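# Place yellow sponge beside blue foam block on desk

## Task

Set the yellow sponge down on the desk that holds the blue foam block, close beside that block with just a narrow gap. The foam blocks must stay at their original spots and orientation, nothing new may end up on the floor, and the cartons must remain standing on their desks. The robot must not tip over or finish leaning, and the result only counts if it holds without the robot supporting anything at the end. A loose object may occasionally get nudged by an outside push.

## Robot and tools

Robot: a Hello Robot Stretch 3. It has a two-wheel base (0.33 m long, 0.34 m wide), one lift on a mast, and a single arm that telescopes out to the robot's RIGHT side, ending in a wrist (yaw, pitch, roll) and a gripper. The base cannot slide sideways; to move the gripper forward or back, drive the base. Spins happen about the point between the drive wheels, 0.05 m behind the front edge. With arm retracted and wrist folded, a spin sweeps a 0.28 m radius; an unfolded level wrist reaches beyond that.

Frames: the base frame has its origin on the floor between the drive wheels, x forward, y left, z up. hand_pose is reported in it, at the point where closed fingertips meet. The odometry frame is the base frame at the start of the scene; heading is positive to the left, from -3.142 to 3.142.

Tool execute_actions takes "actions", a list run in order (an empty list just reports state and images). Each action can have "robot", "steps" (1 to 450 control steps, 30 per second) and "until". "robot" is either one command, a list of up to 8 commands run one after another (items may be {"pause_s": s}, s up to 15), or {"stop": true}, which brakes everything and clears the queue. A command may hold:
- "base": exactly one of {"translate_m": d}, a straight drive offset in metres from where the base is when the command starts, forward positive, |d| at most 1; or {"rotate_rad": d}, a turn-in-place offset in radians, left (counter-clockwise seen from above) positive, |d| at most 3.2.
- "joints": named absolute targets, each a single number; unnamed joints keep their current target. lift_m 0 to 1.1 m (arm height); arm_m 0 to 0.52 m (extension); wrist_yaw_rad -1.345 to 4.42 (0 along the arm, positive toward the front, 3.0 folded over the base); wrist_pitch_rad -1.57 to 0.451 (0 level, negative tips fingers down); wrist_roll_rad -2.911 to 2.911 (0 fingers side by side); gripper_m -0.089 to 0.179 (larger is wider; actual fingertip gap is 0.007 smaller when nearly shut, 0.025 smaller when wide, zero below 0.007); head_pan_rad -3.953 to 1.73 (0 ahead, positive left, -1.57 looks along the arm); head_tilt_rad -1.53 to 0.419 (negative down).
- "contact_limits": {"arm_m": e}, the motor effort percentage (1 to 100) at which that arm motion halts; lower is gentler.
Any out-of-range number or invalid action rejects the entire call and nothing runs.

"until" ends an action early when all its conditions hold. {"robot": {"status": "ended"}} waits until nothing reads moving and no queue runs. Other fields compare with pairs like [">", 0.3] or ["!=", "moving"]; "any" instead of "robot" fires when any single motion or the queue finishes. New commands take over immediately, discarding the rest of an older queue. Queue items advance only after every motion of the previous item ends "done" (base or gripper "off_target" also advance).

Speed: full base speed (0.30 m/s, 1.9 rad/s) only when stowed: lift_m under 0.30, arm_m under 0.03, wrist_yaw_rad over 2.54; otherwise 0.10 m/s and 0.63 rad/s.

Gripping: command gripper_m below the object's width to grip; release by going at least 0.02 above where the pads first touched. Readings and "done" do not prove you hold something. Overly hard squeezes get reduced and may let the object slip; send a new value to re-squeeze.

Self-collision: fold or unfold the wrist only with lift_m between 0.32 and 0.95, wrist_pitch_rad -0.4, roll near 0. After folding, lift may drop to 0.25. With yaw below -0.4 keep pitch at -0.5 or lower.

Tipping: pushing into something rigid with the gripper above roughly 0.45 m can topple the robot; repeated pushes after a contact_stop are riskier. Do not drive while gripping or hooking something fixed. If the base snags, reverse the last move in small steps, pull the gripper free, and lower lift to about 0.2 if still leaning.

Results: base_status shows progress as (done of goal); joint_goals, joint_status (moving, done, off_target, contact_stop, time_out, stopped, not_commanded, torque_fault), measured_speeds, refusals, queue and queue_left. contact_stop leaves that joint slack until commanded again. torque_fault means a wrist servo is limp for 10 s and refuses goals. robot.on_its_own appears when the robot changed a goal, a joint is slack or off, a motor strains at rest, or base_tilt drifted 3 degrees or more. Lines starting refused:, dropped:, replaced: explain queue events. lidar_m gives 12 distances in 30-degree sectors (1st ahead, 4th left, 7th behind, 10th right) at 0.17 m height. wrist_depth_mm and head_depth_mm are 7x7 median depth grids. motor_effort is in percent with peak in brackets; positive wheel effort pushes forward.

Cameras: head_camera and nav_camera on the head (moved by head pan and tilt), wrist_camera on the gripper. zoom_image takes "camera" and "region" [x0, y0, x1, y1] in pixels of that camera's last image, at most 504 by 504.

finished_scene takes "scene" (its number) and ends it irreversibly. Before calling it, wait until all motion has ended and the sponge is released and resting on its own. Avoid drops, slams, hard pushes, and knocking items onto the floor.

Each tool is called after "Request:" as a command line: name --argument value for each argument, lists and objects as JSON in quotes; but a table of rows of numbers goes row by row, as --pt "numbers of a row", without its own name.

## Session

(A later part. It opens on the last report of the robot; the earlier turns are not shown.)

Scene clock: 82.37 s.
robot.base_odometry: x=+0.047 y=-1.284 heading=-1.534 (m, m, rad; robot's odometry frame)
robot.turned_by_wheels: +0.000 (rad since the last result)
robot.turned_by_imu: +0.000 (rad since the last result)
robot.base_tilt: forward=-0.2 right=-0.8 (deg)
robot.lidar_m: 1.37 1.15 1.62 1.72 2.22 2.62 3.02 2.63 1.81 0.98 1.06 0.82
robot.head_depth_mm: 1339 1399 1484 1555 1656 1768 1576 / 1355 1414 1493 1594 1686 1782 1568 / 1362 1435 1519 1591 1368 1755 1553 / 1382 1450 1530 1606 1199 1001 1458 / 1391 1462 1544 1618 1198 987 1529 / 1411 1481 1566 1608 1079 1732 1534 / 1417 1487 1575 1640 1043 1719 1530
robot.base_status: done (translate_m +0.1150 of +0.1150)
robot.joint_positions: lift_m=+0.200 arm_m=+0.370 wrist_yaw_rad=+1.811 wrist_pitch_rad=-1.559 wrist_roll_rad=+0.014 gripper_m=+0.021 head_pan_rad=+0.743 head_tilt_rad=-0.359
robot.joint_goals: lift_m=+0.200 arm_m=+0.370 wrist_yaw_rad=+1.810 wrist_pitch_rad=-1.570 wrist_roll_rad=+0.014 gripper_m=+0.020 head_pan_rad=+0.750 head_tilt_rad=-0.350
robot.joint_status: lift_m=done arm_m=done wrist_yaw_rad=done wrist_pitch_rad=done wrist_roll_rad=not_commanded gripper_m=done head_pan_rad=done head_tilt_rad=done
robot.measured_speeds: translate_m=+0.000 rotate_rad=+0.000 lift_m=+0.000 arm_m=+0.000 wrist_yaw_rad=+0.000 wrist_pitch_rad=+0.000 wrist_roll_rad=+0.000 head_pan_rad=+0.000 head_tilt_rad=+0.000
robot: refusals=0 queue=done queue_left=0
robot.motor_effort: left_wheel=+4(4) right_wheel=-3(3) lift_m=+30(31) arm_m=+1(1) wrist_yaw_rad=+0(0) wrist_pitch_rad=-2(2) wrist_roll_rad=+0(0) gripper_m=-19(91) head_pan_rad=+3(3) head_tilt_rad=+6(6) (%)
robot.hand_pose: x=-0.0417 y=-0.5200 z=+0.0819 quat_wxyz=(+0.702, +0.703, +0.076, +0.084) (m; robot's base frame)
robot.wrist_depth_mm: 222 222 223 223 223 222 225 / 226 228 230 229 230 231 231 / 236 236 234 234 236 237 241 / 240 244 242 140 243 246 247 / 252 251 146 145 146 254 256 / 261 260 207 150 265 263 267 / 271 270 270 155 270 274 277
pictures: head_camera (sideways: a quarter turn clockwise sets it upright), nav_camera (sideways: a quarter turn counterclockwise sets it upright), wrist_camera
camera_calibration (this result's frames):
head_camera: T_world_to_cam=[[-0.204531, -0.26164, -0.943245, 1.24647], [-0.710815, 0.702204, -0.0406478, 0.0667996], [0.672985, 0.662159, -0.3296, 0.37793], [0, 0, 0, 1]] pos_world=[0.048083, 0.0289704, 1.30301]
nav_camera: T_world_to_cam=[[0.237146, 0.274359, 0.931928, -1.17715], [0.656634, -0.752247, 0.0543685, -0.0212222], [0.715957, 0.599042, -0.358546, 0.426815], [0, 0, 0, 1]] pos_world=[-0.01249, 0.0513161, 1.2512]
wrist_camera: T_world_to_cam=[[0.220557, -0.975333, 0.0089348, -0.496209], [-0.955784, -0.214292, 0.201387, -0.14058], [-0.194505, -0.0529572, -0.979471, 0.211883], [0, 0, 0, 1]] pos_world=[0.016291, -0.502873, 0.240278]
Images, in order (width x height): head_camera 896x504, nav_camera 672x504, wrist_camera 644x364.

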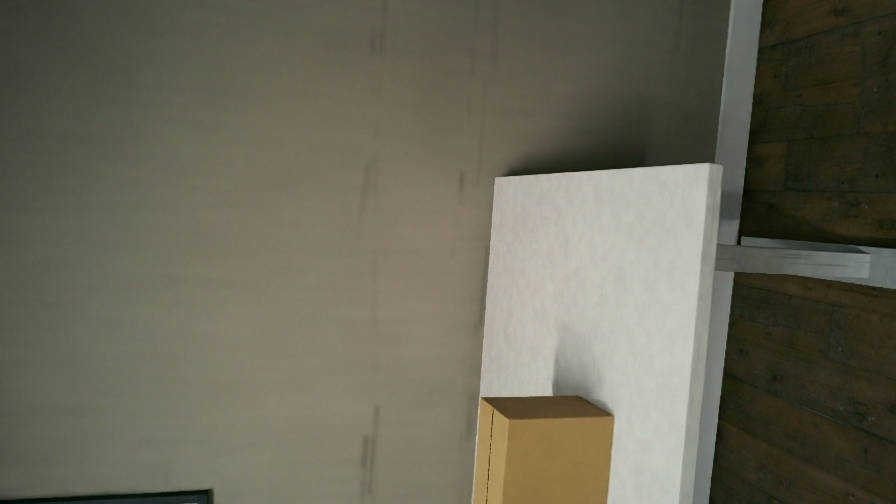

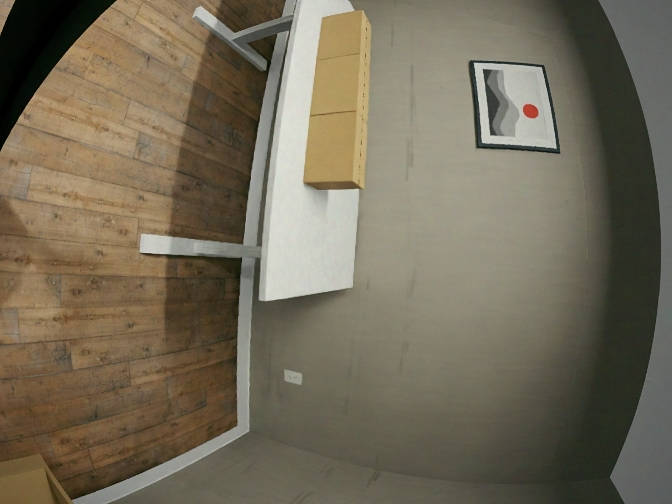

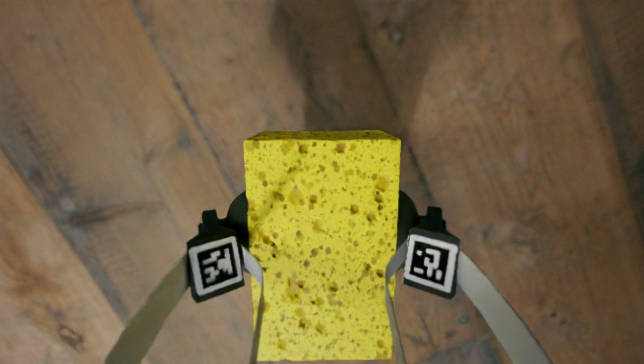

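Request:
execute_actions --actions '[{"robot":[{"base":{"rotate_rad":0.25},"joints":{"lift_m":0.29,"wrist_pitch_rad":-0.4,"wrist_yaw_rad":2.65,"gripper_m":0.005,"arm_m":0.25,"head_pan_rad":1.73,"head_tilt_rad":-0.45}},{"base":{"translate_m":0.25},"joints":{"arm_m":0.0}},{"base":{"translate_m":1.0}}],"steps":450,"until":{"robot":{"status":"ended"}}}]'

Scene clock: 115.63 s.
robot.base_odometry: x=+0.401 y=-2.483 heading=-1.284 (m, m, rad; robot's odometry frame)
robot.turned_by_wheels: +0.250 (rad since the last result)
robot.turned_by_imu: +0.250 (rad since the last result)
robot.base_tilt: forward=-0.2 right=-0.8 (deg)
robot.lidar_m: 0.47 0.47 0.50 0.75 0.56 3.03 4.25 0.96 0.76 0.60 0.59 0.60
robot.head_depth_mm: 775 788 800 816 832 808 712 / 941 961 981 1006 982 807 692 / 1130 1231 1257 1296 1052 799 665 / 1647 1698 1766 1560 1039 793 657 / 2627 2776 2871 1482 1032 790 640 / 2663 2850 3027 1468 1021 784 639 / 2630 2782 2990 1545 - - -
robot.base_status: done (translate_m +1.0000 of +1.0000)
robot.joint_positions: lift_m=+0.290 arm_m=+0.002 wrist_yaw_rad=+2.648 wrist_pitch_rad=-0.420 wrist_roll_rad=+0.014 gripper_m=+0.015 head_pan_rad=+1.715 head_tilt_rad=-0.445
robot.joint_goals: lift_m=+0.290 arm_m=+0.000 wrist_yaw_rad=+2.650 wrist_pitch_rad=-0.400 wrist_roll_rad=+0.014 gripper_m=+0.014 head_pan_rad=+1.730 head_tilt_rad=-0.450
robot.joint_status: lift_m=done arm_m=done wrist_yaw_rad=done wrist_pitch_rad=done wrist_roll_rad=not_commanded gripper_m=done head_pan_rad=done head_tilt_rad=done
robot.measured_speeds: translate_m=+0.000 rotate_rad=+0.000 lift_m=+0.000 arm_m=+0.000 wrist_yaw_rad=+0.000 wrist_pitch_rad=+0.000 wrist_roll_rad=+0.000 head_pan_rad=+0.000 head_tilt_rad=+0.000
robot: refusals=0 queue=done queue_left=0
robot.on_its_own: gripper_m is held at +0.014, not at your +0.005, by its stall guard, which is not easing now
robot.motor_effort: left_wheel=-3(11) right_wheel=+3(9) lift_m=+30(31) arm_m=-3(2) wrist_yaw_rad=+1(3) wrist_pitch_rad=+11(13) wrist_roll_rad=+0(0) gripper_m=-20(80) head_pan_rad=+3(32) head_tilt_rad=-4(19) (%)
robot.hand_pose: x=+0.0849 y=+0.0504 z=+0.3020 quat_wxyz=(+0.312, +0.711, -0.028, +0.630) (m; robot's base frame)
robot.wrist_depth_mm: - 872 661 545 458 396 352 / - 990 742 587 497 425 369 / 856 836 780 597 517 453 390 / 613 670 659 139 542 491 418 / 565 569 145 144 146 503 447 / - 502 151 151 463 496 463 / - - - 155 423 438 438
pictures: head_camera (sideways: a quarter turn clockwise sets it upright), nav_camera (sideways: a quarter turn counterclockwise sets it upright), wrist_camera
camera_calibration (this result's frames):
head_camera: T_world_to_cam=[[0.112474, -0.394797, -0.911858, 1.20357], [-0.980079, -0.195251, -0.0363535, 0.062847], [-0.163689, 0.897782, -0.408893, 0.486224], [0, 0, 0, 1]] pos_world=[0.00581346, 0.0509153, 1.29859]
nav_camera: T_world_to_cam=[[-0.104463, 0.427839, 0.897798, -1.13053], [0.990718, 0.123721, 0.0563162, -0.0257897], [-0.0869824, 0.895348, -0.436792, 0.533537], [0, 0, 0, 1]] pos_world=[-0.0461398, 0.00917438, 1.24948]
wrist_camera: T_world_to_cam=[[0.873518, -0.486639, -0.012191, -0.0435092], [-0.297073, -0.513072, -0.805298, 0.321551], [0.385635, 0.707064, -0.592745, 0.27799], [0, 0, 0, 1]] pos_world=[0.0263275, -0.0527513, 0.423191]
Images, in order (width x height): head_camera 896x504, nav_camera 672x504, wrist_camera 644x364.

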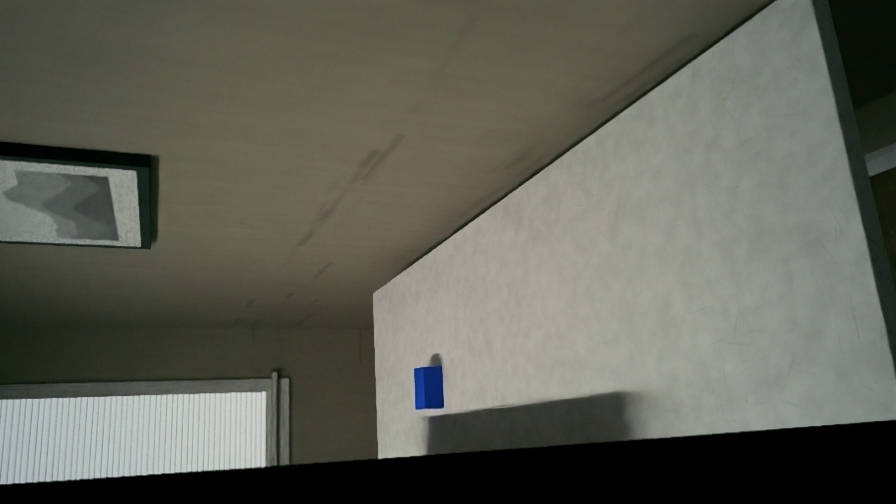

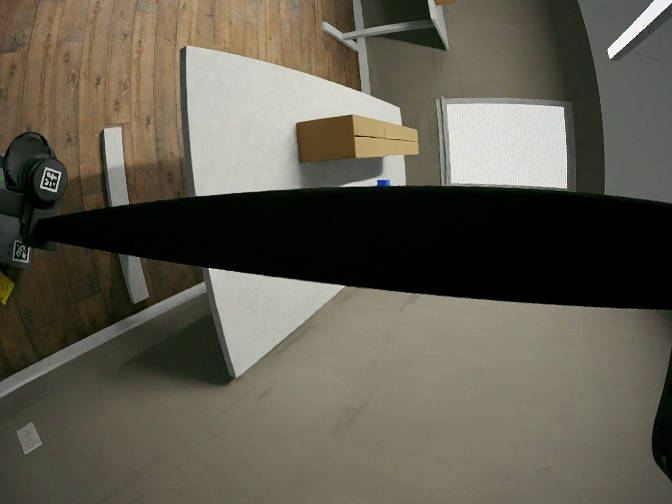

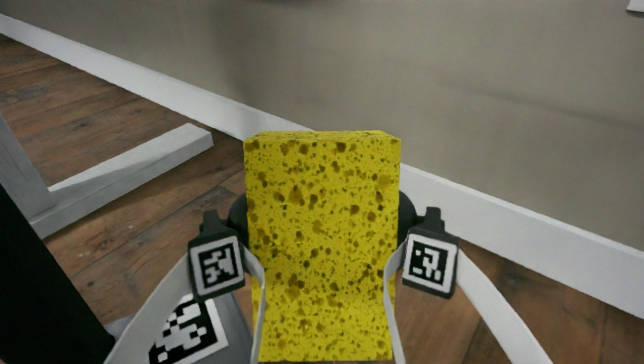

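Request:
zoom_image --camera "head_camera" --region '[360, 280, 520, 460]'

Region (360, 280, 520, 460) of head_camera's 896x504 image, scaled by 2.800, with more detail than that image has.

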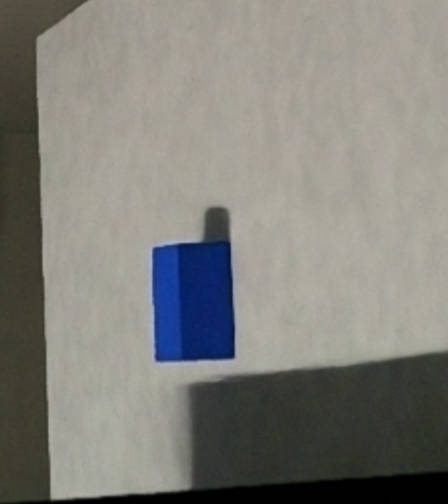

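Request:
execute_actions --actions '[{"robot":[{"base":{"translate_m":-0.64},"joints":{"head_pan_rad":-0.5,"head_tilt_rad":-0.9}},{"base":{"rotate_rad":2.02}}],"steps":450,"until":{"robot":{"status":"ended"}}}]'

Scene clock: 160.27 s.
robot.base_odometry: x=+0.220 y=-1.869 heading=+0.736 (m, m, rad; robot's odometry frame)
robot.turned_by_wheels: +2.020 (rad since the last result)
robot.turned_by_imu: +1.984 (rad since the last result)
robot.base_tilt: forward=-0.2 right=-0.9 (deg)
robot.lidar_m: 2.56 3.07 3.24 3.04 1.13 0.64 0.85 0.89 1.08 1.05 0.67 1.53
robot.head_depth_mm: 1358 1140 887 759 650 1209 1141 / 1489 771 809 757 646 1207 1141 / 1518 826 852 751 1379 1280 1137 / 1018 957 895 804 1465 1274 1133 / 1112 1082 947 1691 1450 1272 1135 / 1470 1194 2011 1689 1449 1274 1129 / 2443 2497 2015 1681 1435 1278 1128
robot.base_status: done (rotate_rad +2.0198 of +2.0200)
robot.joint_positions: lift_m=+0.290 arm_m=+0.002 wrist_yaw_rad=+2.648 wrist_pitch_rad=-0.419 wrist_roll_rad=+0.014 gripper_m=+0.015 head_pan_rad=-0.493 head_tilt_rad=-0.890
robot.joint_goals: lift_m=+0.290 arm_m=+0.000 wrist_yaw_rad=+2.650 wrist_pitch_rad=-0.400 wrist_roll_rad=+0.014 gripper_m=+0.014 head_pan_rad=-0.500 head_tilt_rad=-0.900
robot.joint_status: lift_m=done arm_m=done wrist_yaw_rad=done wrist_pitch_rad=done wrist_roll_rad=not_commanded gripper_m=done head_pan_rad=done head_tilt_rad=done
robot.measured_speeds: translate_m=+0.000 rotate_rad=+0.000 lift_m=+0.000 arm_m=+0.000 wrist_yaw_rad=+0.000 wrist_pitch_rad=+0.000 wrist_roll_rad=+0.000 head_pan_rad=+0.000 head_tilt_rad=+0.000
robot: refusals=0 queue=done queue_left=0
robot.on_its_own: gripper_m is held at +0.014, not at your +0.005, by its stall guard, which is not easing now
robot.motor_effort: left_wheel=-2(13) right_wheel=+3(11) lift_m=+30(30) arm_m=-3(3) wrist_yaw_rad=+1(1) wrist_pitch_rad=+11(11) wrist_roll_rad=+0(0) gripper_m=-20(20) head_pan_rad=-2(32) head_tilt_rad=-7(45) (%)
robot.hand_pose: x=+0.0849 y=+0.0504 z=+0.3020 quat_wxyz=(+0.312, +0.711, -0.028, +0.630) (m; robot's base frame)
robot.wrist_depth_mm: - - - - - - - / - - - - - - - / 853 861 843 851 832 828 838 / 699 702 668 139 666 687 676 / 581 582 144 145 145 563 572 / - 496 150 149 469 499 494 / - - - 155 421 429 435
pictures: head_camera (sideways: a quarter turn clockwise sets it upright), nav_camera (sideways: a quarter turn counterclockwise sets it upright), wrist_camera
camera_calibration (this result's frames):
head_camera: T_world_to_cam=[[-0.69501, 0.311822, -0.647864, 0.86435], [0.417434, 0.908647, -0.0104725, 0.0206142], [0.585414, -0.277719, -0.761684, 0.940605], [0, 0, 0, 1]] pos_world=[0.0414837, -0.0270307, 1.27664]
nav_camera: T_world_to_cam=[[0.708746, -0.333614, 0.621595, -0.775458], [-0.467459, -0.882002, 0.0596233, -0.0211661], [0.528357, -0.332828, -0.781066, 0.977632], [0, 0, 0, 1]] pos_world=[0.0231696, 0.0480112, 1.24688]
wrist_camera: T_world_to_cam=[[0.873523, -0.486631, -0.0121873, -0.0435071], [-0.297052, -0.513052, -0.805318, 0.321567], [0.38564, 0.707084, -0.592717, 0.277979], [0, 0, 0, 1]] pos_world=[0.0263266, -0.0527458, 0.423196]
Images, in order (width x height): head_camera 896x504, nav_camera 672x504, wrist_camera 644x364.

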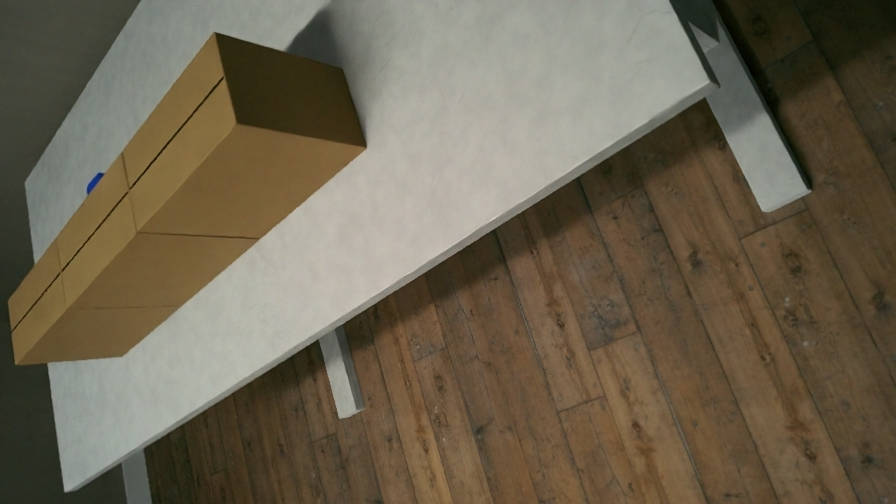

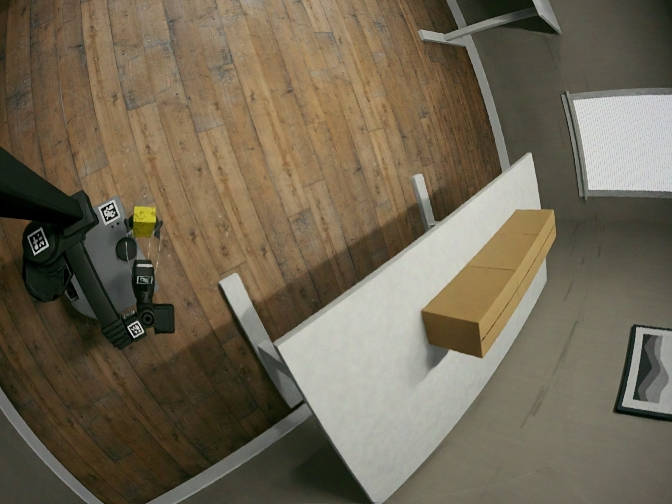

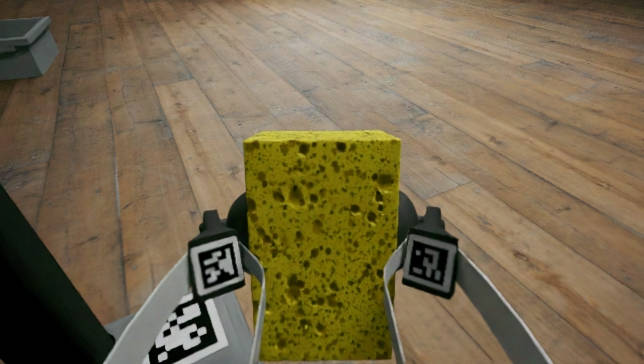

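Request:
execute_actions --actions '[{"robot":{"joints":{"lift_m":1.08,"head_pan_rad":-1.3,"head_tilt_rad":-0.8}},"steps":450,"until":{"robot":{"lift_m":[">",0.72]}}},{"robot":{"base":{"translate_m":1.0},"joints":{"wrist_yaw_rad":1.57}},"steps":100,"until":{"robot":{"wrist_yaw_rad":["<",1.75]}}},{"robot":{"joints":{"wrist_pitch_rad":-1.57}},"steps":300,"until":{"robot":{"lift_m":[">",1.07]}}}]'

Request:
execute_actions --actions '[{"robot":{"joints":{"arm_m":0.2}},"steps":300,"until":{"robot":{"status":"ended"}}}]'

Scene clock: 181.67 s.
robot.base_odometry: x=+0.436 y=-1.674 heading=+0.736 (m, m, rad; robot's odometry frame)
robot.turned_by_wheels: +0.000 (rad since the last result)
robot.turned_by_imu: +0.001 (rad since the last result)
robot.base_tilt: forward=+0.2 right=-1.0 (deg)
robot.lidar_m: 2.63 2.27 3.51 3.16 1.41 0.90 1.14 1.19 1.09 0.60 1.10 1.38
robot.head_depth_mm: 871 970 1040 829 711 590 - / 905 1007 1035 830 - - 289 / 928 1041 1026 825 - - 546 / 957 1082 1019 820 708 553 1135 / 997 1129 1014 792 681 586 1166 / 1028 1163 1005 634 676 606 1155 / 1071 1197 680 638 674 619 1152
robot.base_status: moving (translate_m +0.2912 of +1.0000)
robot.joint_positions: lift_m=+1.071 arm_m=+0.002 wrist_yaw_rad=+1.573 wrist_pitch_rad=-1.559 wrist_roll_rad=+0.014 gripper_m=+0.015 head_pan_rad=-1.293 head_tilt_rad=-0.804
robot.joint_goals: lift_m=+1.080 arm_m=+0.000 wrist_yaw_rad=+1.570 wrist_pitch_rad=-1.570 wrist_roll_rad=+0.014 gripper_m=+0.014 head_pan_rad=-1.300 head_tilt_rad=-0.800
robot.joint_status: lift_m=moving arm_m=done wrist_yaw_rad=moving wrist_pitch_rad=moving wrist_roll_rad=not_commanded gripper_m=done head_pan_rad=done head_tilt_rad=done
robot.measured_speeds: translate_m=+0.100 rotate_rad=+0.000 lift_m=+0.061 arm_m=+0.000 wrist_yaw_rad=+0.000 wrist_pitch_rad=+0.000 wrist_roll_rad=+0.000 head_pan_rad=+0.000 head_tilt_rad=+0.000
robot: refusals=0 queue=running queue_left=0
robot.on_its_own: gripper_m is held at +0.014, not at your +0.005, by its stall guard, which is not easing now
robot.motor_effort: left_wheel=-1(2) right_wheel=+5(7) lift_m=+30(32) arm_m=-3(3) wrist_yaw_rad=-3(3) wrist_pitch_rad=+1(12) wrist_roll_rad=+0(0) gripper_m=-19(20) head_pan_rad=-2(27) head_tilt_rad=+2(17) (%)
robot.hand_pose: x=-0.0424 y=-0.1473 z=+0.9537 quat_wxyz=(+0.707, +0.707, -0.008, +0.000) (m; robot's base frame)
robot.wrist_depth_mm: - - - - - 369 363 / - - - - - 375 377 / - - - 137 391 394 393 / - - - 139 401 403 410 / - - 145 144 145 - - / - - - 149 - - - / - - - 154 - - -
pictures: head_camera (sideways: a quarter turn clockwise sets it upright), nav_camera (sideways: a quarter turn counterclockwise sets it upright), wrist_camera
camera_calibration (this result's frames):
head_camera: T_world_to_cam=[[-0.244686, 0.659609, -0.710665, 0.943439], [0.942882, 0.332751, -0.0157951, 0.02434], [0.226056, -0.673939, -0.703353, 0.866938], [0, 0, 0, 1]] pos_world=[0.0119204, -0.0461366, 1.28062]
nav_camera: T_world_to_cam=[[0.239225, -0.686734, 0.686417, -0.857057], [-0.959733, -0.274451, 0.0599018, -0.0185326], [0.147251, -0.673107, -0.724737, 0.906707], [0, 0, 0, 1]] pos_world=[0.0537297, 0.0166544, 1.24653]
wrist_camera: T_world_to_cam=[[-0.0161908, -0.999829, 0.00893425, -0.154023], [-0.979359, 0.0176586, 0.201354, -0.203711], [-0.201478, -0.00548976, -0.979478, 1.09209], [0, 0, 0, 1]] pos_world=[0.0180324, -0.144405, 1.11207]
Images, in order (width x height): head_camera 896x504, nav_camera 672x504, wrist_camera 644x364.

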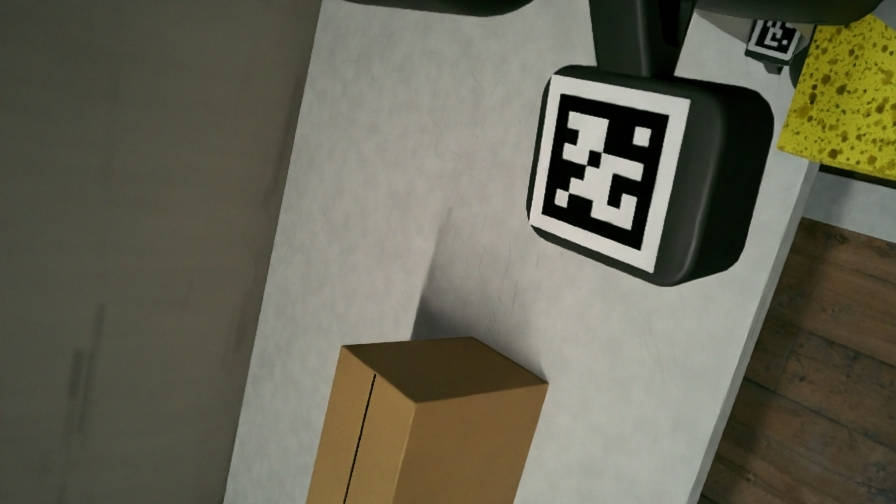

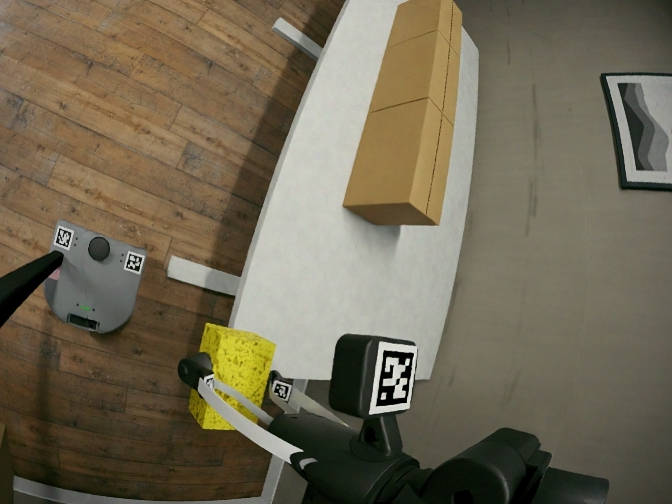

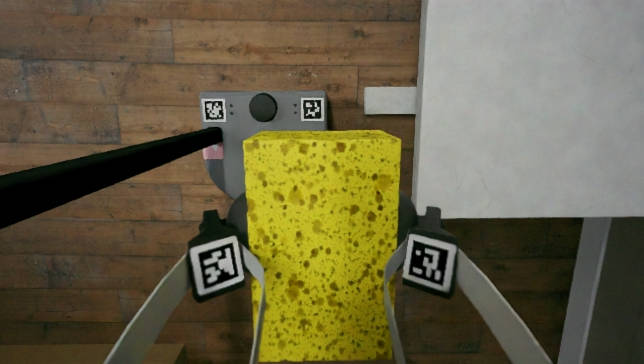

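Scene clock: 189.57 s.
robot.base_odometry: x=+0.961 y=-1.198 heading=+0.736 (m, m, rad; robot's odometry frame)
robot.turned_by_wheels: +0.000 (rad since the last result)
robot.turned_by_imu: +0.001 (rad since the last result)
robot.base_tilt: forward=-0.2 right=-0.8 (deg)
robot.lidar_m: 1.93 1.61 2.41 3.08 2.56 1.87 1.58 0.90 0.95 1.08 0.81 1.57
robot.head_depth_mm: 889 972 1003 567 400 594 537 / 918 1014 1000 565 593 590 546 / 943 1061 1025 563 626 591 1130 / 982 1099 1020 577 643 587 1143 / 1011 1144 1014 592 659 587 1160 / 1048 1170 1009 607 675 609 1162 / 1086 1225 1001 785 676 619 1154
robot.base_status: done (translate_m +1.0000 of +1.0000)
robot.joint_positions: lift_m=+1.080 arm_m=+0.200 wrist_yaw_rad=+1.571 wrist_pitch_rad=-1.559 wrist_roll_rad=+0.014 gripper_m=+0.015 head_pan_rad=-1.293 head_tilt_rad=-0.804
robot.joint_goals: lift_m=+1.080 arm_m=+0.200 wrist_yaw_rad=+1.570 wrist_pitch_rad=-1.570 wrist_roll_rad=+0.014 gripper_m=+0.014 head_pan_rad=-1.300 head_tilt_rad=-0.800
robot.joint_status: lift_m=done arm_m=done wrist_yaw_rad=done wrist_pitch_rad=done wrist_roll_rad=not_commanded gripper_m=done head_pan_rad=done head_tilt_rad=done
robot.measured_speeds: translate_m=+0.000 rotate_rad=+0.000 lift_m=+0.000 arm_m=+0.000 wrist_yaw_rad=+0.000 wrist_pitch_rad=+0.000 wrist_roll_rad=+0.000 head_pan_rad=+0.000 head_tilt_rad=+0.000
robot: refusals=0 queue=done queue_left=0
robot.on_its_own: gripper_m is held at +0.014, not at your +0.005, by its stall guard, which is not easing now
robot.motor_effort: left_wheel=-3(5) right_wheel=+4(4) lift_m=+30(30) arm_m=+1(2) wrist_yaw_rad=+0(0) wrist_pitch_rad=-2(3) wrist_roll_rad=+0(0) gripper_m=-20(20) head_pan_rad=-3(3) head_tilt_rad=+3(3) (%)
robot.hand_pose: x=-0.0425 y=-0.3450 z=+0.9619 quat_wxyz=(+0.707, +0.707, -0.009, -0.001) (m; robot's base frame)
robot.wrist_depth_mm: - - - 373 318 207 207 / - - - 382 318 211 213 / - - 389 391 280 220 220 / - - 141 140 252 226 227 / - - 145 144 146 234 234 / - - - 149 253 243 244 / - - - 155 256 253 256
pictures: head_camera (sideways: a quarter turn clockwise sets it upright), nav_camera (sideways: a quarter turn counterclockwise sets it upright), wrist_camera
camera_calibration (this result's frames):
head_camera: T_world_to_cam=[[-0.244481, 0.659513, -0.710824, 0.943645], [0.942965, 0.332518, -0.015809, 0.0243576], [0.225935, -0.674147, -0.703192, 0.866729], [0, 0, 0, 1]] pos_world=[0.0119105, -0.0461426, 1.28063]
nav_camera: T_world_to_cam=[[0.239015, -0.686643, 0.686581, -0.85727], [-0.959804, -0.274204, 0.059902, -0.0185324], [0.147132, -0.673301, -0.724581, 0.906505], [0, 0, 0, 1]] pos_world=[0.0537372, 0.0166307, 1.24653]
wrist_camera: T_world_to_cam=[[-0.0179675, -0.999799, 0.00894072, -0.351799], [-0.979254, 0.019402, 0.201705, -0.201698], [-0.201838, -0.0051311, -0.979405, 1.09908], [0, 0, 0, 1]] pos_world=[0.0180018, -0.342176, 1.12028]
Images, in order (width x height): head_camera 896x504, nav_camera 672x504, wrist_camera 644x364.

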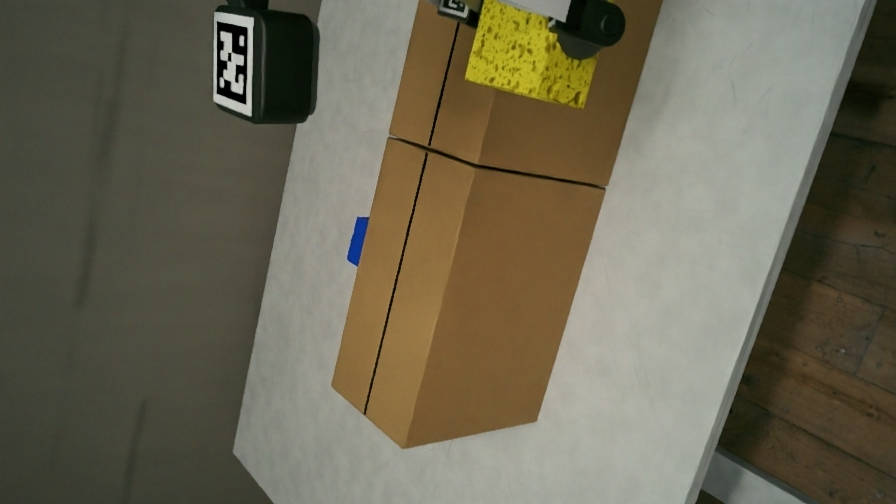

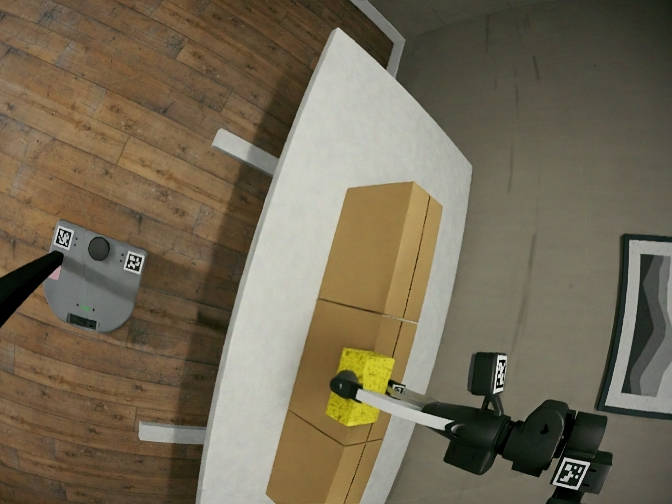

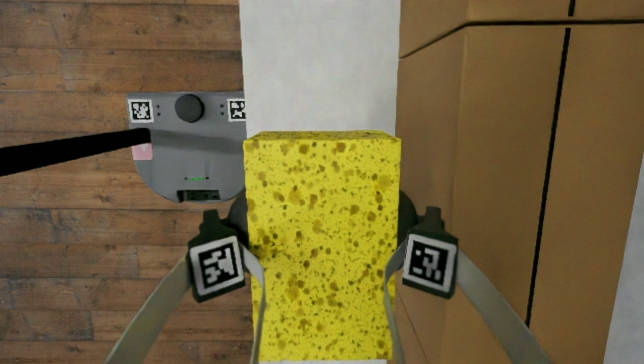

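Request:
execute_actions --actions '[{"robot":[{"base":{"translate_m":0.14},"joints":{"arm_m":0.518,"head_pan_rad":-1.5,"head_tilt_rad":-0.7}},{"joints":{"lift_m":0.98}}],"steps":300,"until":{"robot":{"status":"ended"}}}]'

Scene clock: 201.03 s.
robot.base_odometry: x=+1.065 y=-1.104 heading=+0.736 (m, m, rad; robot's odometry frame)
robot.turned_by_wheels: +0.000 (rad since the last result)
robot.turned_by_imu: +0.000 (rad since the last result)
robot.base_tilt: forward=-0.2 right=-0.8 (deg)
robot.lidar_m: 1.79 1.47 2.31 3.28 2.71 2.01 1.72 1.01 1.11 1.08 0.72 1.57
robot.head_depth_mm: 857 986 1089 948 549 604 543 / 871 - 1103 709 554 610 541 / 901 1004 1118 663 560 613 539 / 917 1012 1118 856 559 617 538 / 927 1022 1123 630 571 622 549 / 941 1046 1138 915 596 621 555 / 951 1054 1150 910 737 618 554
robot.base_status: done (translate_m +0.1400 of +0.1400)
robot.joint_positions: lift_m=+0.980 arm_m=+0.518 wrist_yaw_rad=+1.571 wrist_pitch_rad=-1.559 wrist_roll_rad=+0.014 gripper_m=+0.015 head_pan_rad=-1.493 head_tilt_rad=-0.705
robot.joint_goals: lift_m=+0.980 arm_m=+0.518 wrist_yaw_rad=+1.570 wrist_pitch_rad=-1.570 wrist_roll_rad=+0.014 gripper_m=+0.014 head_pan_rad=-1.500 head_tilt_rad=-0.700
robot.joint_status: lift_m=done arm_m=done wrist_yaw_rad=done wrist_pitch_rad=done wrist_roll_rad=not_commanded gripper_m=done head_pan_rad=done head_tilt_rad=done
robot.measured_speeds: translate_m=+0.000 rotate_rad=+0.000 lift_m=+0.000 arm_m=+0.000 wrist_yaw_rad=+0.000 wrist_pitch_rad=+0.000 wrist_roll_rad=+0.000 head_pan_rad=+0.000 head_tilt_rad=+0.000
robot: refusals=0 queue=done queue_left=0
robot.on_its_own: gripper_m is held at +0.014, not at your +0.005, by its stall guard, which is not easing now
robot.motor_effort: left_wheel=-3(4) right_wheel=+3(8) lift_m=+19(30) arm_m=+2(1) wrist_yaw_rad=+0(0) wrist_pitch_rad=-2(2) wrist_roll_rad=-1(0) gripper_m=-20(19) head_pan_rad=-2(15) head_tilt_rad=+3(22) (%)
robot.hand_pose: x=-0.0425 y=-0.6630 z=+0.8625 quat_wxyz=(+0.707, +0.707, -0.009, -0.001) (m; robot's base frame)
robot.wrist_depth_mm: 154 215 278 274 237 278 282 / 154 215 287 285 289 288 290 / 153 213 291 293 293 298 299 / 152 213 298 140 304 309 309 / 152 212 144 145 145 321 321 / 152 199 225 149 330 332 334 / 153 211 335 155 337 341 345
pictures: head_camera (sideways: a quarter turn clockwise sets it upright), nav_camera (sideways: a quarter turn counterclockwise sets it upright), wrist_camera
camera_calibration (this result's frames):
head_camera: T_world_to_cam=[[-0.102856, 0.621645, -0.776517, 1.0284], [0.990379, 0.136657, -0.0217827, 0.0318478], [0.0925753, -0.771287, -0.62972, 0.771976], [0, 0, 0, 1]] pos_world=[0.0027702, -0.0482378, 1.28539]
nav_camera: T_world_to_cam=[[0.0922841, -0.649411, 0.754817, -0.945304], [-0.995609, -0.0721196, 0.0596749, -0.0180261], [0.0156836, -0.75701, -0.653215, 0.814484], [0, 0, 0, 1]] pos_world=[0.0565156, 0.00138227, 1.24664]
wrist_camera: T_world_to_cam=[[-0.0181782, -0.999795, 0.00894151, -0.66885], [-0.979241, 0.0196088, 0.201748, -0.175384], [-0.201882, -0.00508848, -0.979397, 1.00009], [0, 0, 0, 1]] pos_world=[0.017998, -0.660185, 1.02085]
Images, in order (width x height): head_camera 896x504, nav_camera 672x504, wrist_camera 644x364.

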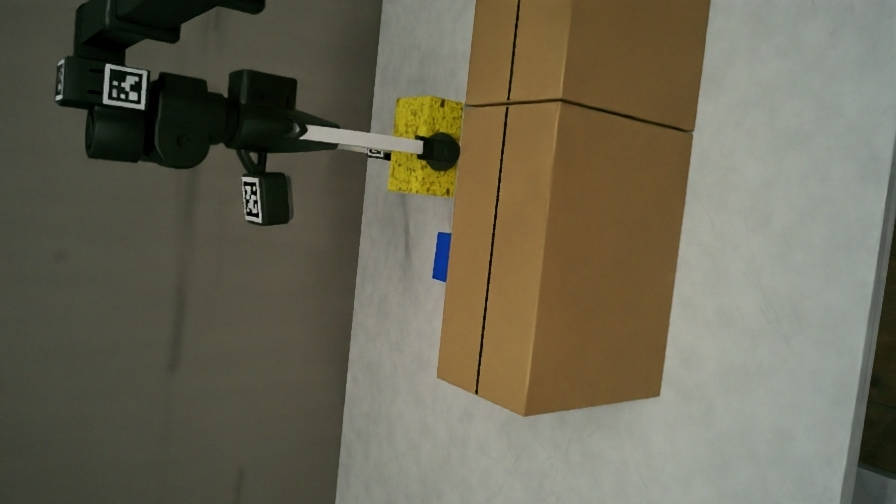

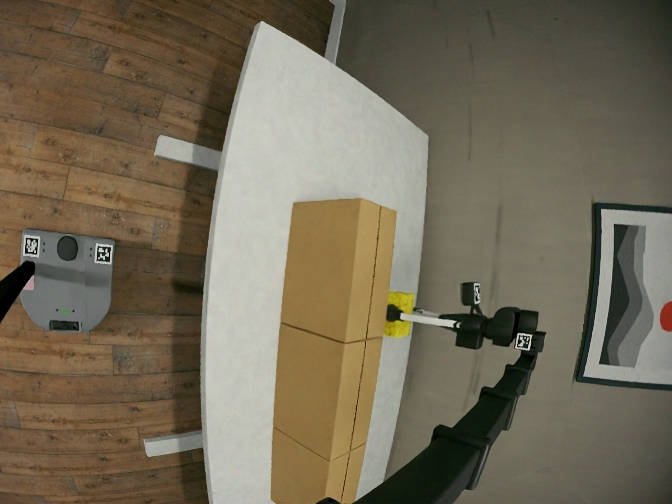

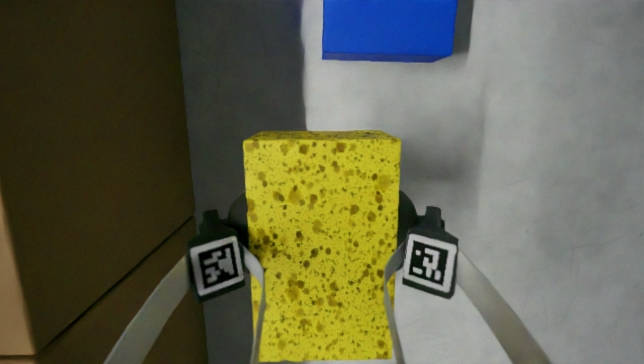

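Request:
execute_actions --actions '[{"robot":{"base":{"translate_m":0.033},"joints":{"arm_m":0.52,"lift_m":0.88}},"steps":300,"until":{"robot":{"status":"ended"}}}]'

Scene clock: 214.63 s.
robot.base_odometry: x=+1.090 y=-1.082 heading=+0.736 (m, m, rad; robot's odometry frame)
robot.turned_by_wheels: +0.000 (rad since the last result)
robot.turned_by_imu: +0.000 (rad since the last result)
robot.base_tilt: forward=-0.2 right=-0.8 (deg)
robot.lidar_m: 1.76 1.45 2.30 3.30 2.75 2.04 1.75 1.03 1.12 1.08 0.70 1.57
robot.head_depth_mm: 876 955 - 913 549 607 542 / 889 961 1103 938 554 610 542 / 898 987 1102 740 560 613 540 / 916 1011 1110 852 561 617 539 / 927 1030 1115 630 573 624 544 / 937 1048 1137 916 721 619 556 / 952 1065 1154 909 738 617 555
robot.base_status: done (translate_m +0.0330 of +0.0330)
robot.joint_positions: lift_m=+0.880 arm_m=+0.520 wrist_yaw_rad=+1.571 wrist_pitch_rad=-1.559 wrist_roll_rad=+0.014 gripper_m=+0.015 head_pan_rad=-1.493 head_tilt_rad=-0.705
robot.joint_goals: lift_m=+0.880 arm_m=+0.520 wrist_yaw_rad=+1.570 wrist_pitch_rad=-1.570 wrist_roll_rad=+0.014 gripper_m=+0.014 head_pan_rad=-1.500 head_tilt_rad=-0.700
robot.joint_status: lift_m=done arm_m=done wrist_yaw_rad=done wrist_pitch_rad=done wrist_roll_rad=not_commanded gripper_m=done head_pan_rad=done head_tilt_rad=done
robot.measured_speeds: translate_m=+0.000 rotate_rad=+0.000 lift_m=+0.000 arm_m=+0.000 wrist_yaw_rad=+0.000 wrist_pitch_rad=+0.000 wrist_roll_rad=+0.000 head_pan_rad=+0.000 head_tilt_rad=+0.000
robot: refusals=0 queue=done queue_left=0
robot.on_its_own: gripper_m is held at +0.014, not at your +0.005, by its stall guard, which is not easing now
robot.motor_effort: left_wheel=-2(4) right_wheel=+4(8) lift_m=+19(19) arm_m=+2(1) wrist_yaw_rad=+0(0) wrist_pitch_rad=-2(2) wrist_roll_rad=+0(0) gripper_m=-21(20) head_pan_rad=-2(2) head_tilt_rad=+3(3) (%)
robot.hand_pose: x=-0.0425 y=-0.6650 z=+0.7625 quat_wxyz=(+0.707, +0.707, -0.009, -0.001) (m; robot's base frame)
robot.wrist_depth_mm: 157 185 185 184 144 144 187 / 156 189 190 151 149 149 194 / 155 195 196 194 196 199 200 / 156 202 202 140 204 207 207 / 155 207 145 144 146 214 211 / 155 201 187 150 221 221 222 / 154 211 225 154 226 229 228
pictures: head_camera (sideways: a quarter turn clockwise sets it upright), nav_camera (sideways: a quarter turn counterclockwise sets it upright), wrist_camera
camera_calibration (this result's frames):
head_camera: T_world_to_cam=[[-0.102856, 0.621644, -0.776517, 1.0284], [0.990379, 0.136657, -0.0217827, 0.0318478], [0.0925752, -0.771287, -0.629719, 0.771975], [0, 0, 0, 1]] pos_world=[0.0027702, -0.0482378, 1.28539]
nav_camera: T_world_to_cam=[[0.092284, -0.64941, 0.754818, -0.945304], [-0.995609, -0.0721195, 0.0596749, -0.0180261], [0.0156835, -0.75701, -0.653215, 0.814484], [0, 0, 0, 1]] pos_world=[0.0565156, 0.00138225, 1.24664]
wrist_camera: T_world_to_cam=[[-0.0181777, -0.999795, 0.00894284, -0.669958], [-0.979226, 0.019609, 0.20182, -0.155243], [-0.201954, -0.00508843, -0.979382, 0.902122], [0, 0, 0, 1]] pos_world=[0.0179908, -0.662186, 0.920845]
Images, in order (width x height): head_camera 896x504, nav_camera 672x504, wrist_camera 644x364.

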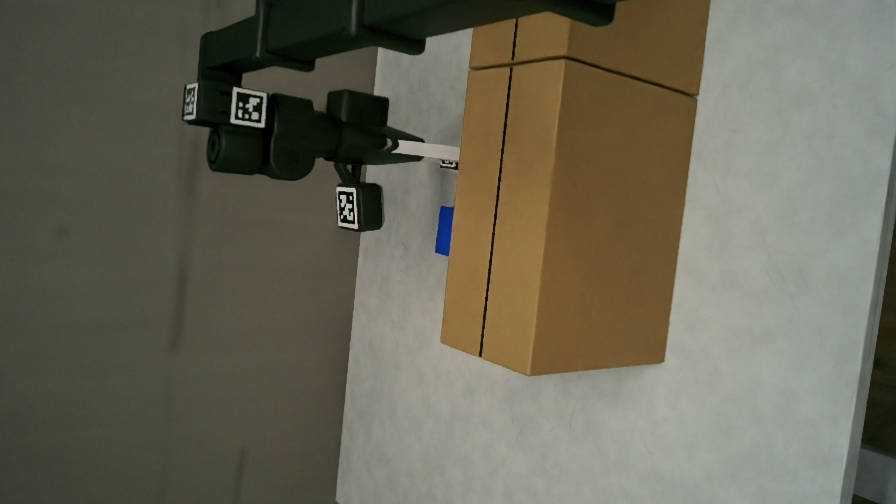

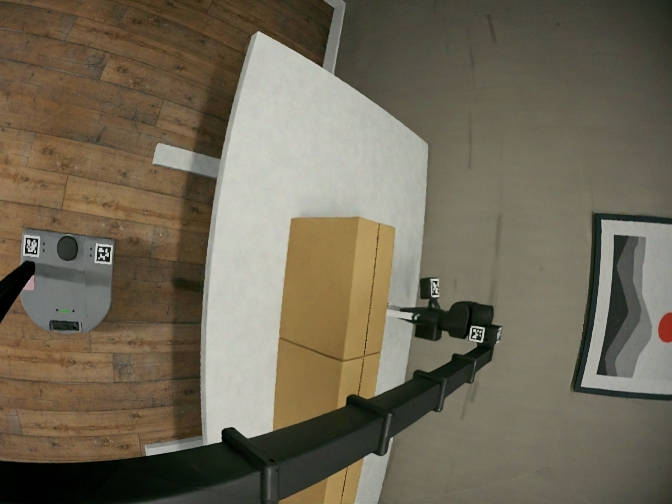

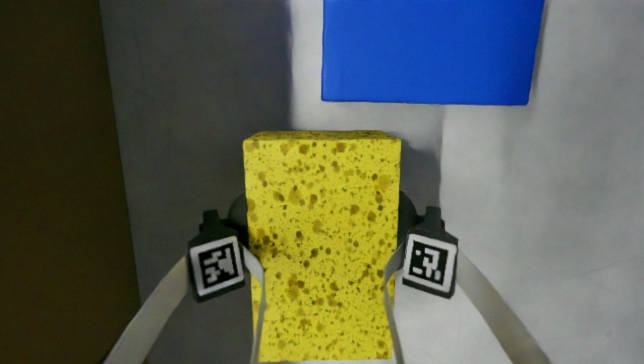

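Request:
execute_actions --actions '[{"robot":[{"base":{"translate_m":0.005},"joints":{"lift_m":0.865}},{"joints":{"gripper_m":0.095}},{"joints":{"lift_m":0.95}}],"steps":300,"until":{"robot":{"status":"ended"}}}]'

Scene clock: 221.43 s.
robot.base_odometry: x=+1.093 y=-1.079 heading=+0.736 (m, m, rad; robot's odometry frame)
robot.turned_by_wheels: +0.000 (rad since the last result)
robot.turned_by_imu: +0.000 (rad since the last result)
robot.base_tilt: forward=-0.2 right=-0.8 (deg)
robot.lidar_m: 1.75 1.44 2.30 3.29 2.76 2.05 1.75 1.04 1.11 1.08 0.70 1.58
robot.head_depth_mm: 870 1000 1097 943 550 606 544 / 883 - 1112 941 552 608 543 / 900 1005 1119 737 562 613 539 / 915 1019 1120 852 560 619 536 / 928 1031 1118 632 570 623 547 / 939 1045 1136 923 721 619 554 / 953 1068 1143 911 737 617 553
robot.base_status: done (translate_m +0.0050 of +0.0050)
robot.joint_positions: lift_m=+0.950 arm_m=+0.520 wrist_yaw_rad=+1.571 wrist_pitch_rad=-1.559 wrist_roll_rad=+0.014 gripper_m=+0.095 head_pan_rad=-1.493 head_tilt_rad=-0.705
robot.joint_goals: lift_m=+0.950 arm_m=+0.520 wrist_yaw_rad=+1.570 wrist_pitch_rad=-1.570 wrist_roll_rad=+0.014 gripper_m=+0.095 head_pan_rad=-1.500 head_tilt_rad=-0.700
robot.joint_status: lift_m=done arm_m=done wrist_yaw_rad=done wrist_pitch_rad=done wrist_roll_rad=not_commanded gripper_m=done head_pan_rad=done head_tilt_rad=done
robot.measured_speeds: translate_m=+0.000 rotate_rad=+0.000 lift_m=+0.000 arm_m=+0.000 wrist_yaw_rad=+0.000 wrist_pitch_rad=+0.000 wrist_roll_rad=+0.000 head_pan_rad=+0.000 head_tilt_rad=+0.000
robot: refusals=0 queue=done queue_left=0
robot.motor_effort: left_wheel=-3(4) right_wheel=+4(8) lift_m=+30(31) arm_m=+1(1) wrist_yaw_rad=-1(0) wrist_pitch_rad=-2(2) wrist_roll_rad=+0(0) gripper_m=+0(80) head_pan_rad=-2(2) head_tilt_rad=+4(3) (%)
robot.hand_pose: x=-0.0425 y=-0.6650 z=+0.8319 quat_wxyz=(+0.707, +0.707, -0.009, -0.001) (m; robot's base frame)
robot.wrist_depth_mm: 156 219 248 247 210 254 251 / 156 218 258 217 215 260 260 / 156 217 267 223 266 270 268 / 156 217 277 230 276 277 276 / 155 201 282 236 285 288 286 / 155 188 295 297 297 294 298 / 151 231 305 307 307 308 308
pictures: head_camera (sideways: a quarter turn clockwise sets it upright), nav_camera (sideways: a quarter turn counterclockwise sets it upright), wrist_camera
camera_calibration (this result's frames):
head_camera: T_world_to_cam=[[-0.102856, 0.621645, -0.776517, 1.0284], [0.990379, 0.136657, -0.0217827, 0.0318478], [0.0925754, -0.771287, -0.62972, 0.771976], [0, 0, 0, 1]] pos_world=[0.00277021, -0.0482378, 1.28539]
nav_camera: T_world_to_cam=[[0.0922842, -0.649411, 0.754817, -0.945304], [-0.995609, -0.0721197, 0.0596749, -0.0180261], [0.0156837, -0.75701, -0.653215, 0.814484], [0, 0, 0, 1]] pos_world=[0.0565156, 0.00138227, 1.24664]
wrist_camera: T_world_to_cam=[[-0.0181776, -0.999795, 0.00894323, -0.670581], [-0.979222, 0.0196091, 0.201842, -0.169278], [-0.201976, -0.00508841, -0.979377, 0.97011], [0, 0, 0, 1]] pos_world=[0.0179887, -0.662188, 0.990269]
Images, in order (width x height): head_camera 896x504, nav_camera 672x504, wrist_camera 644x364.

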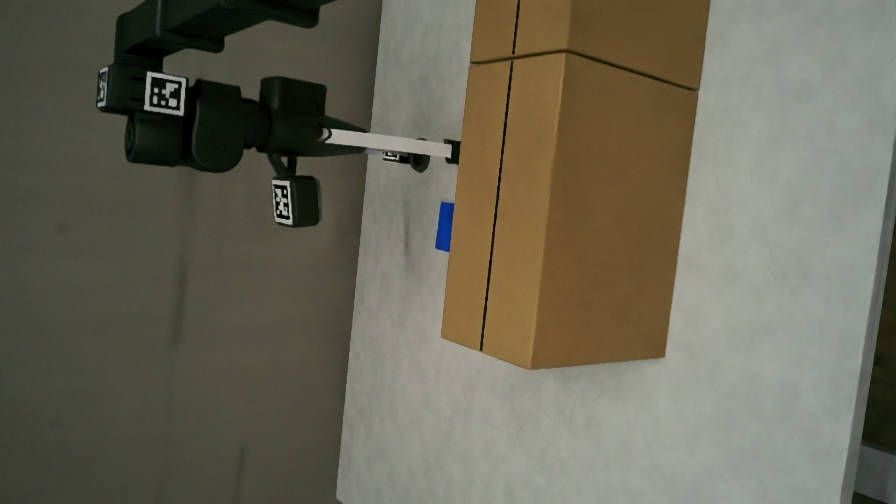

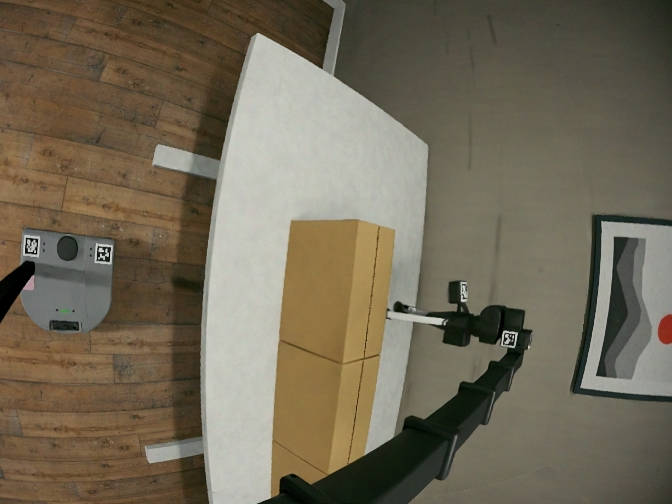

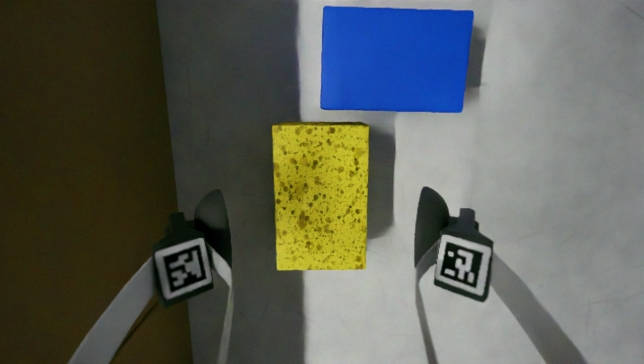

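The sponge is on the desk about 1 cm from the blue block, and the gripper is clear of both.

Request:
finished_scene --scene 1

The scene is finished: the task was done.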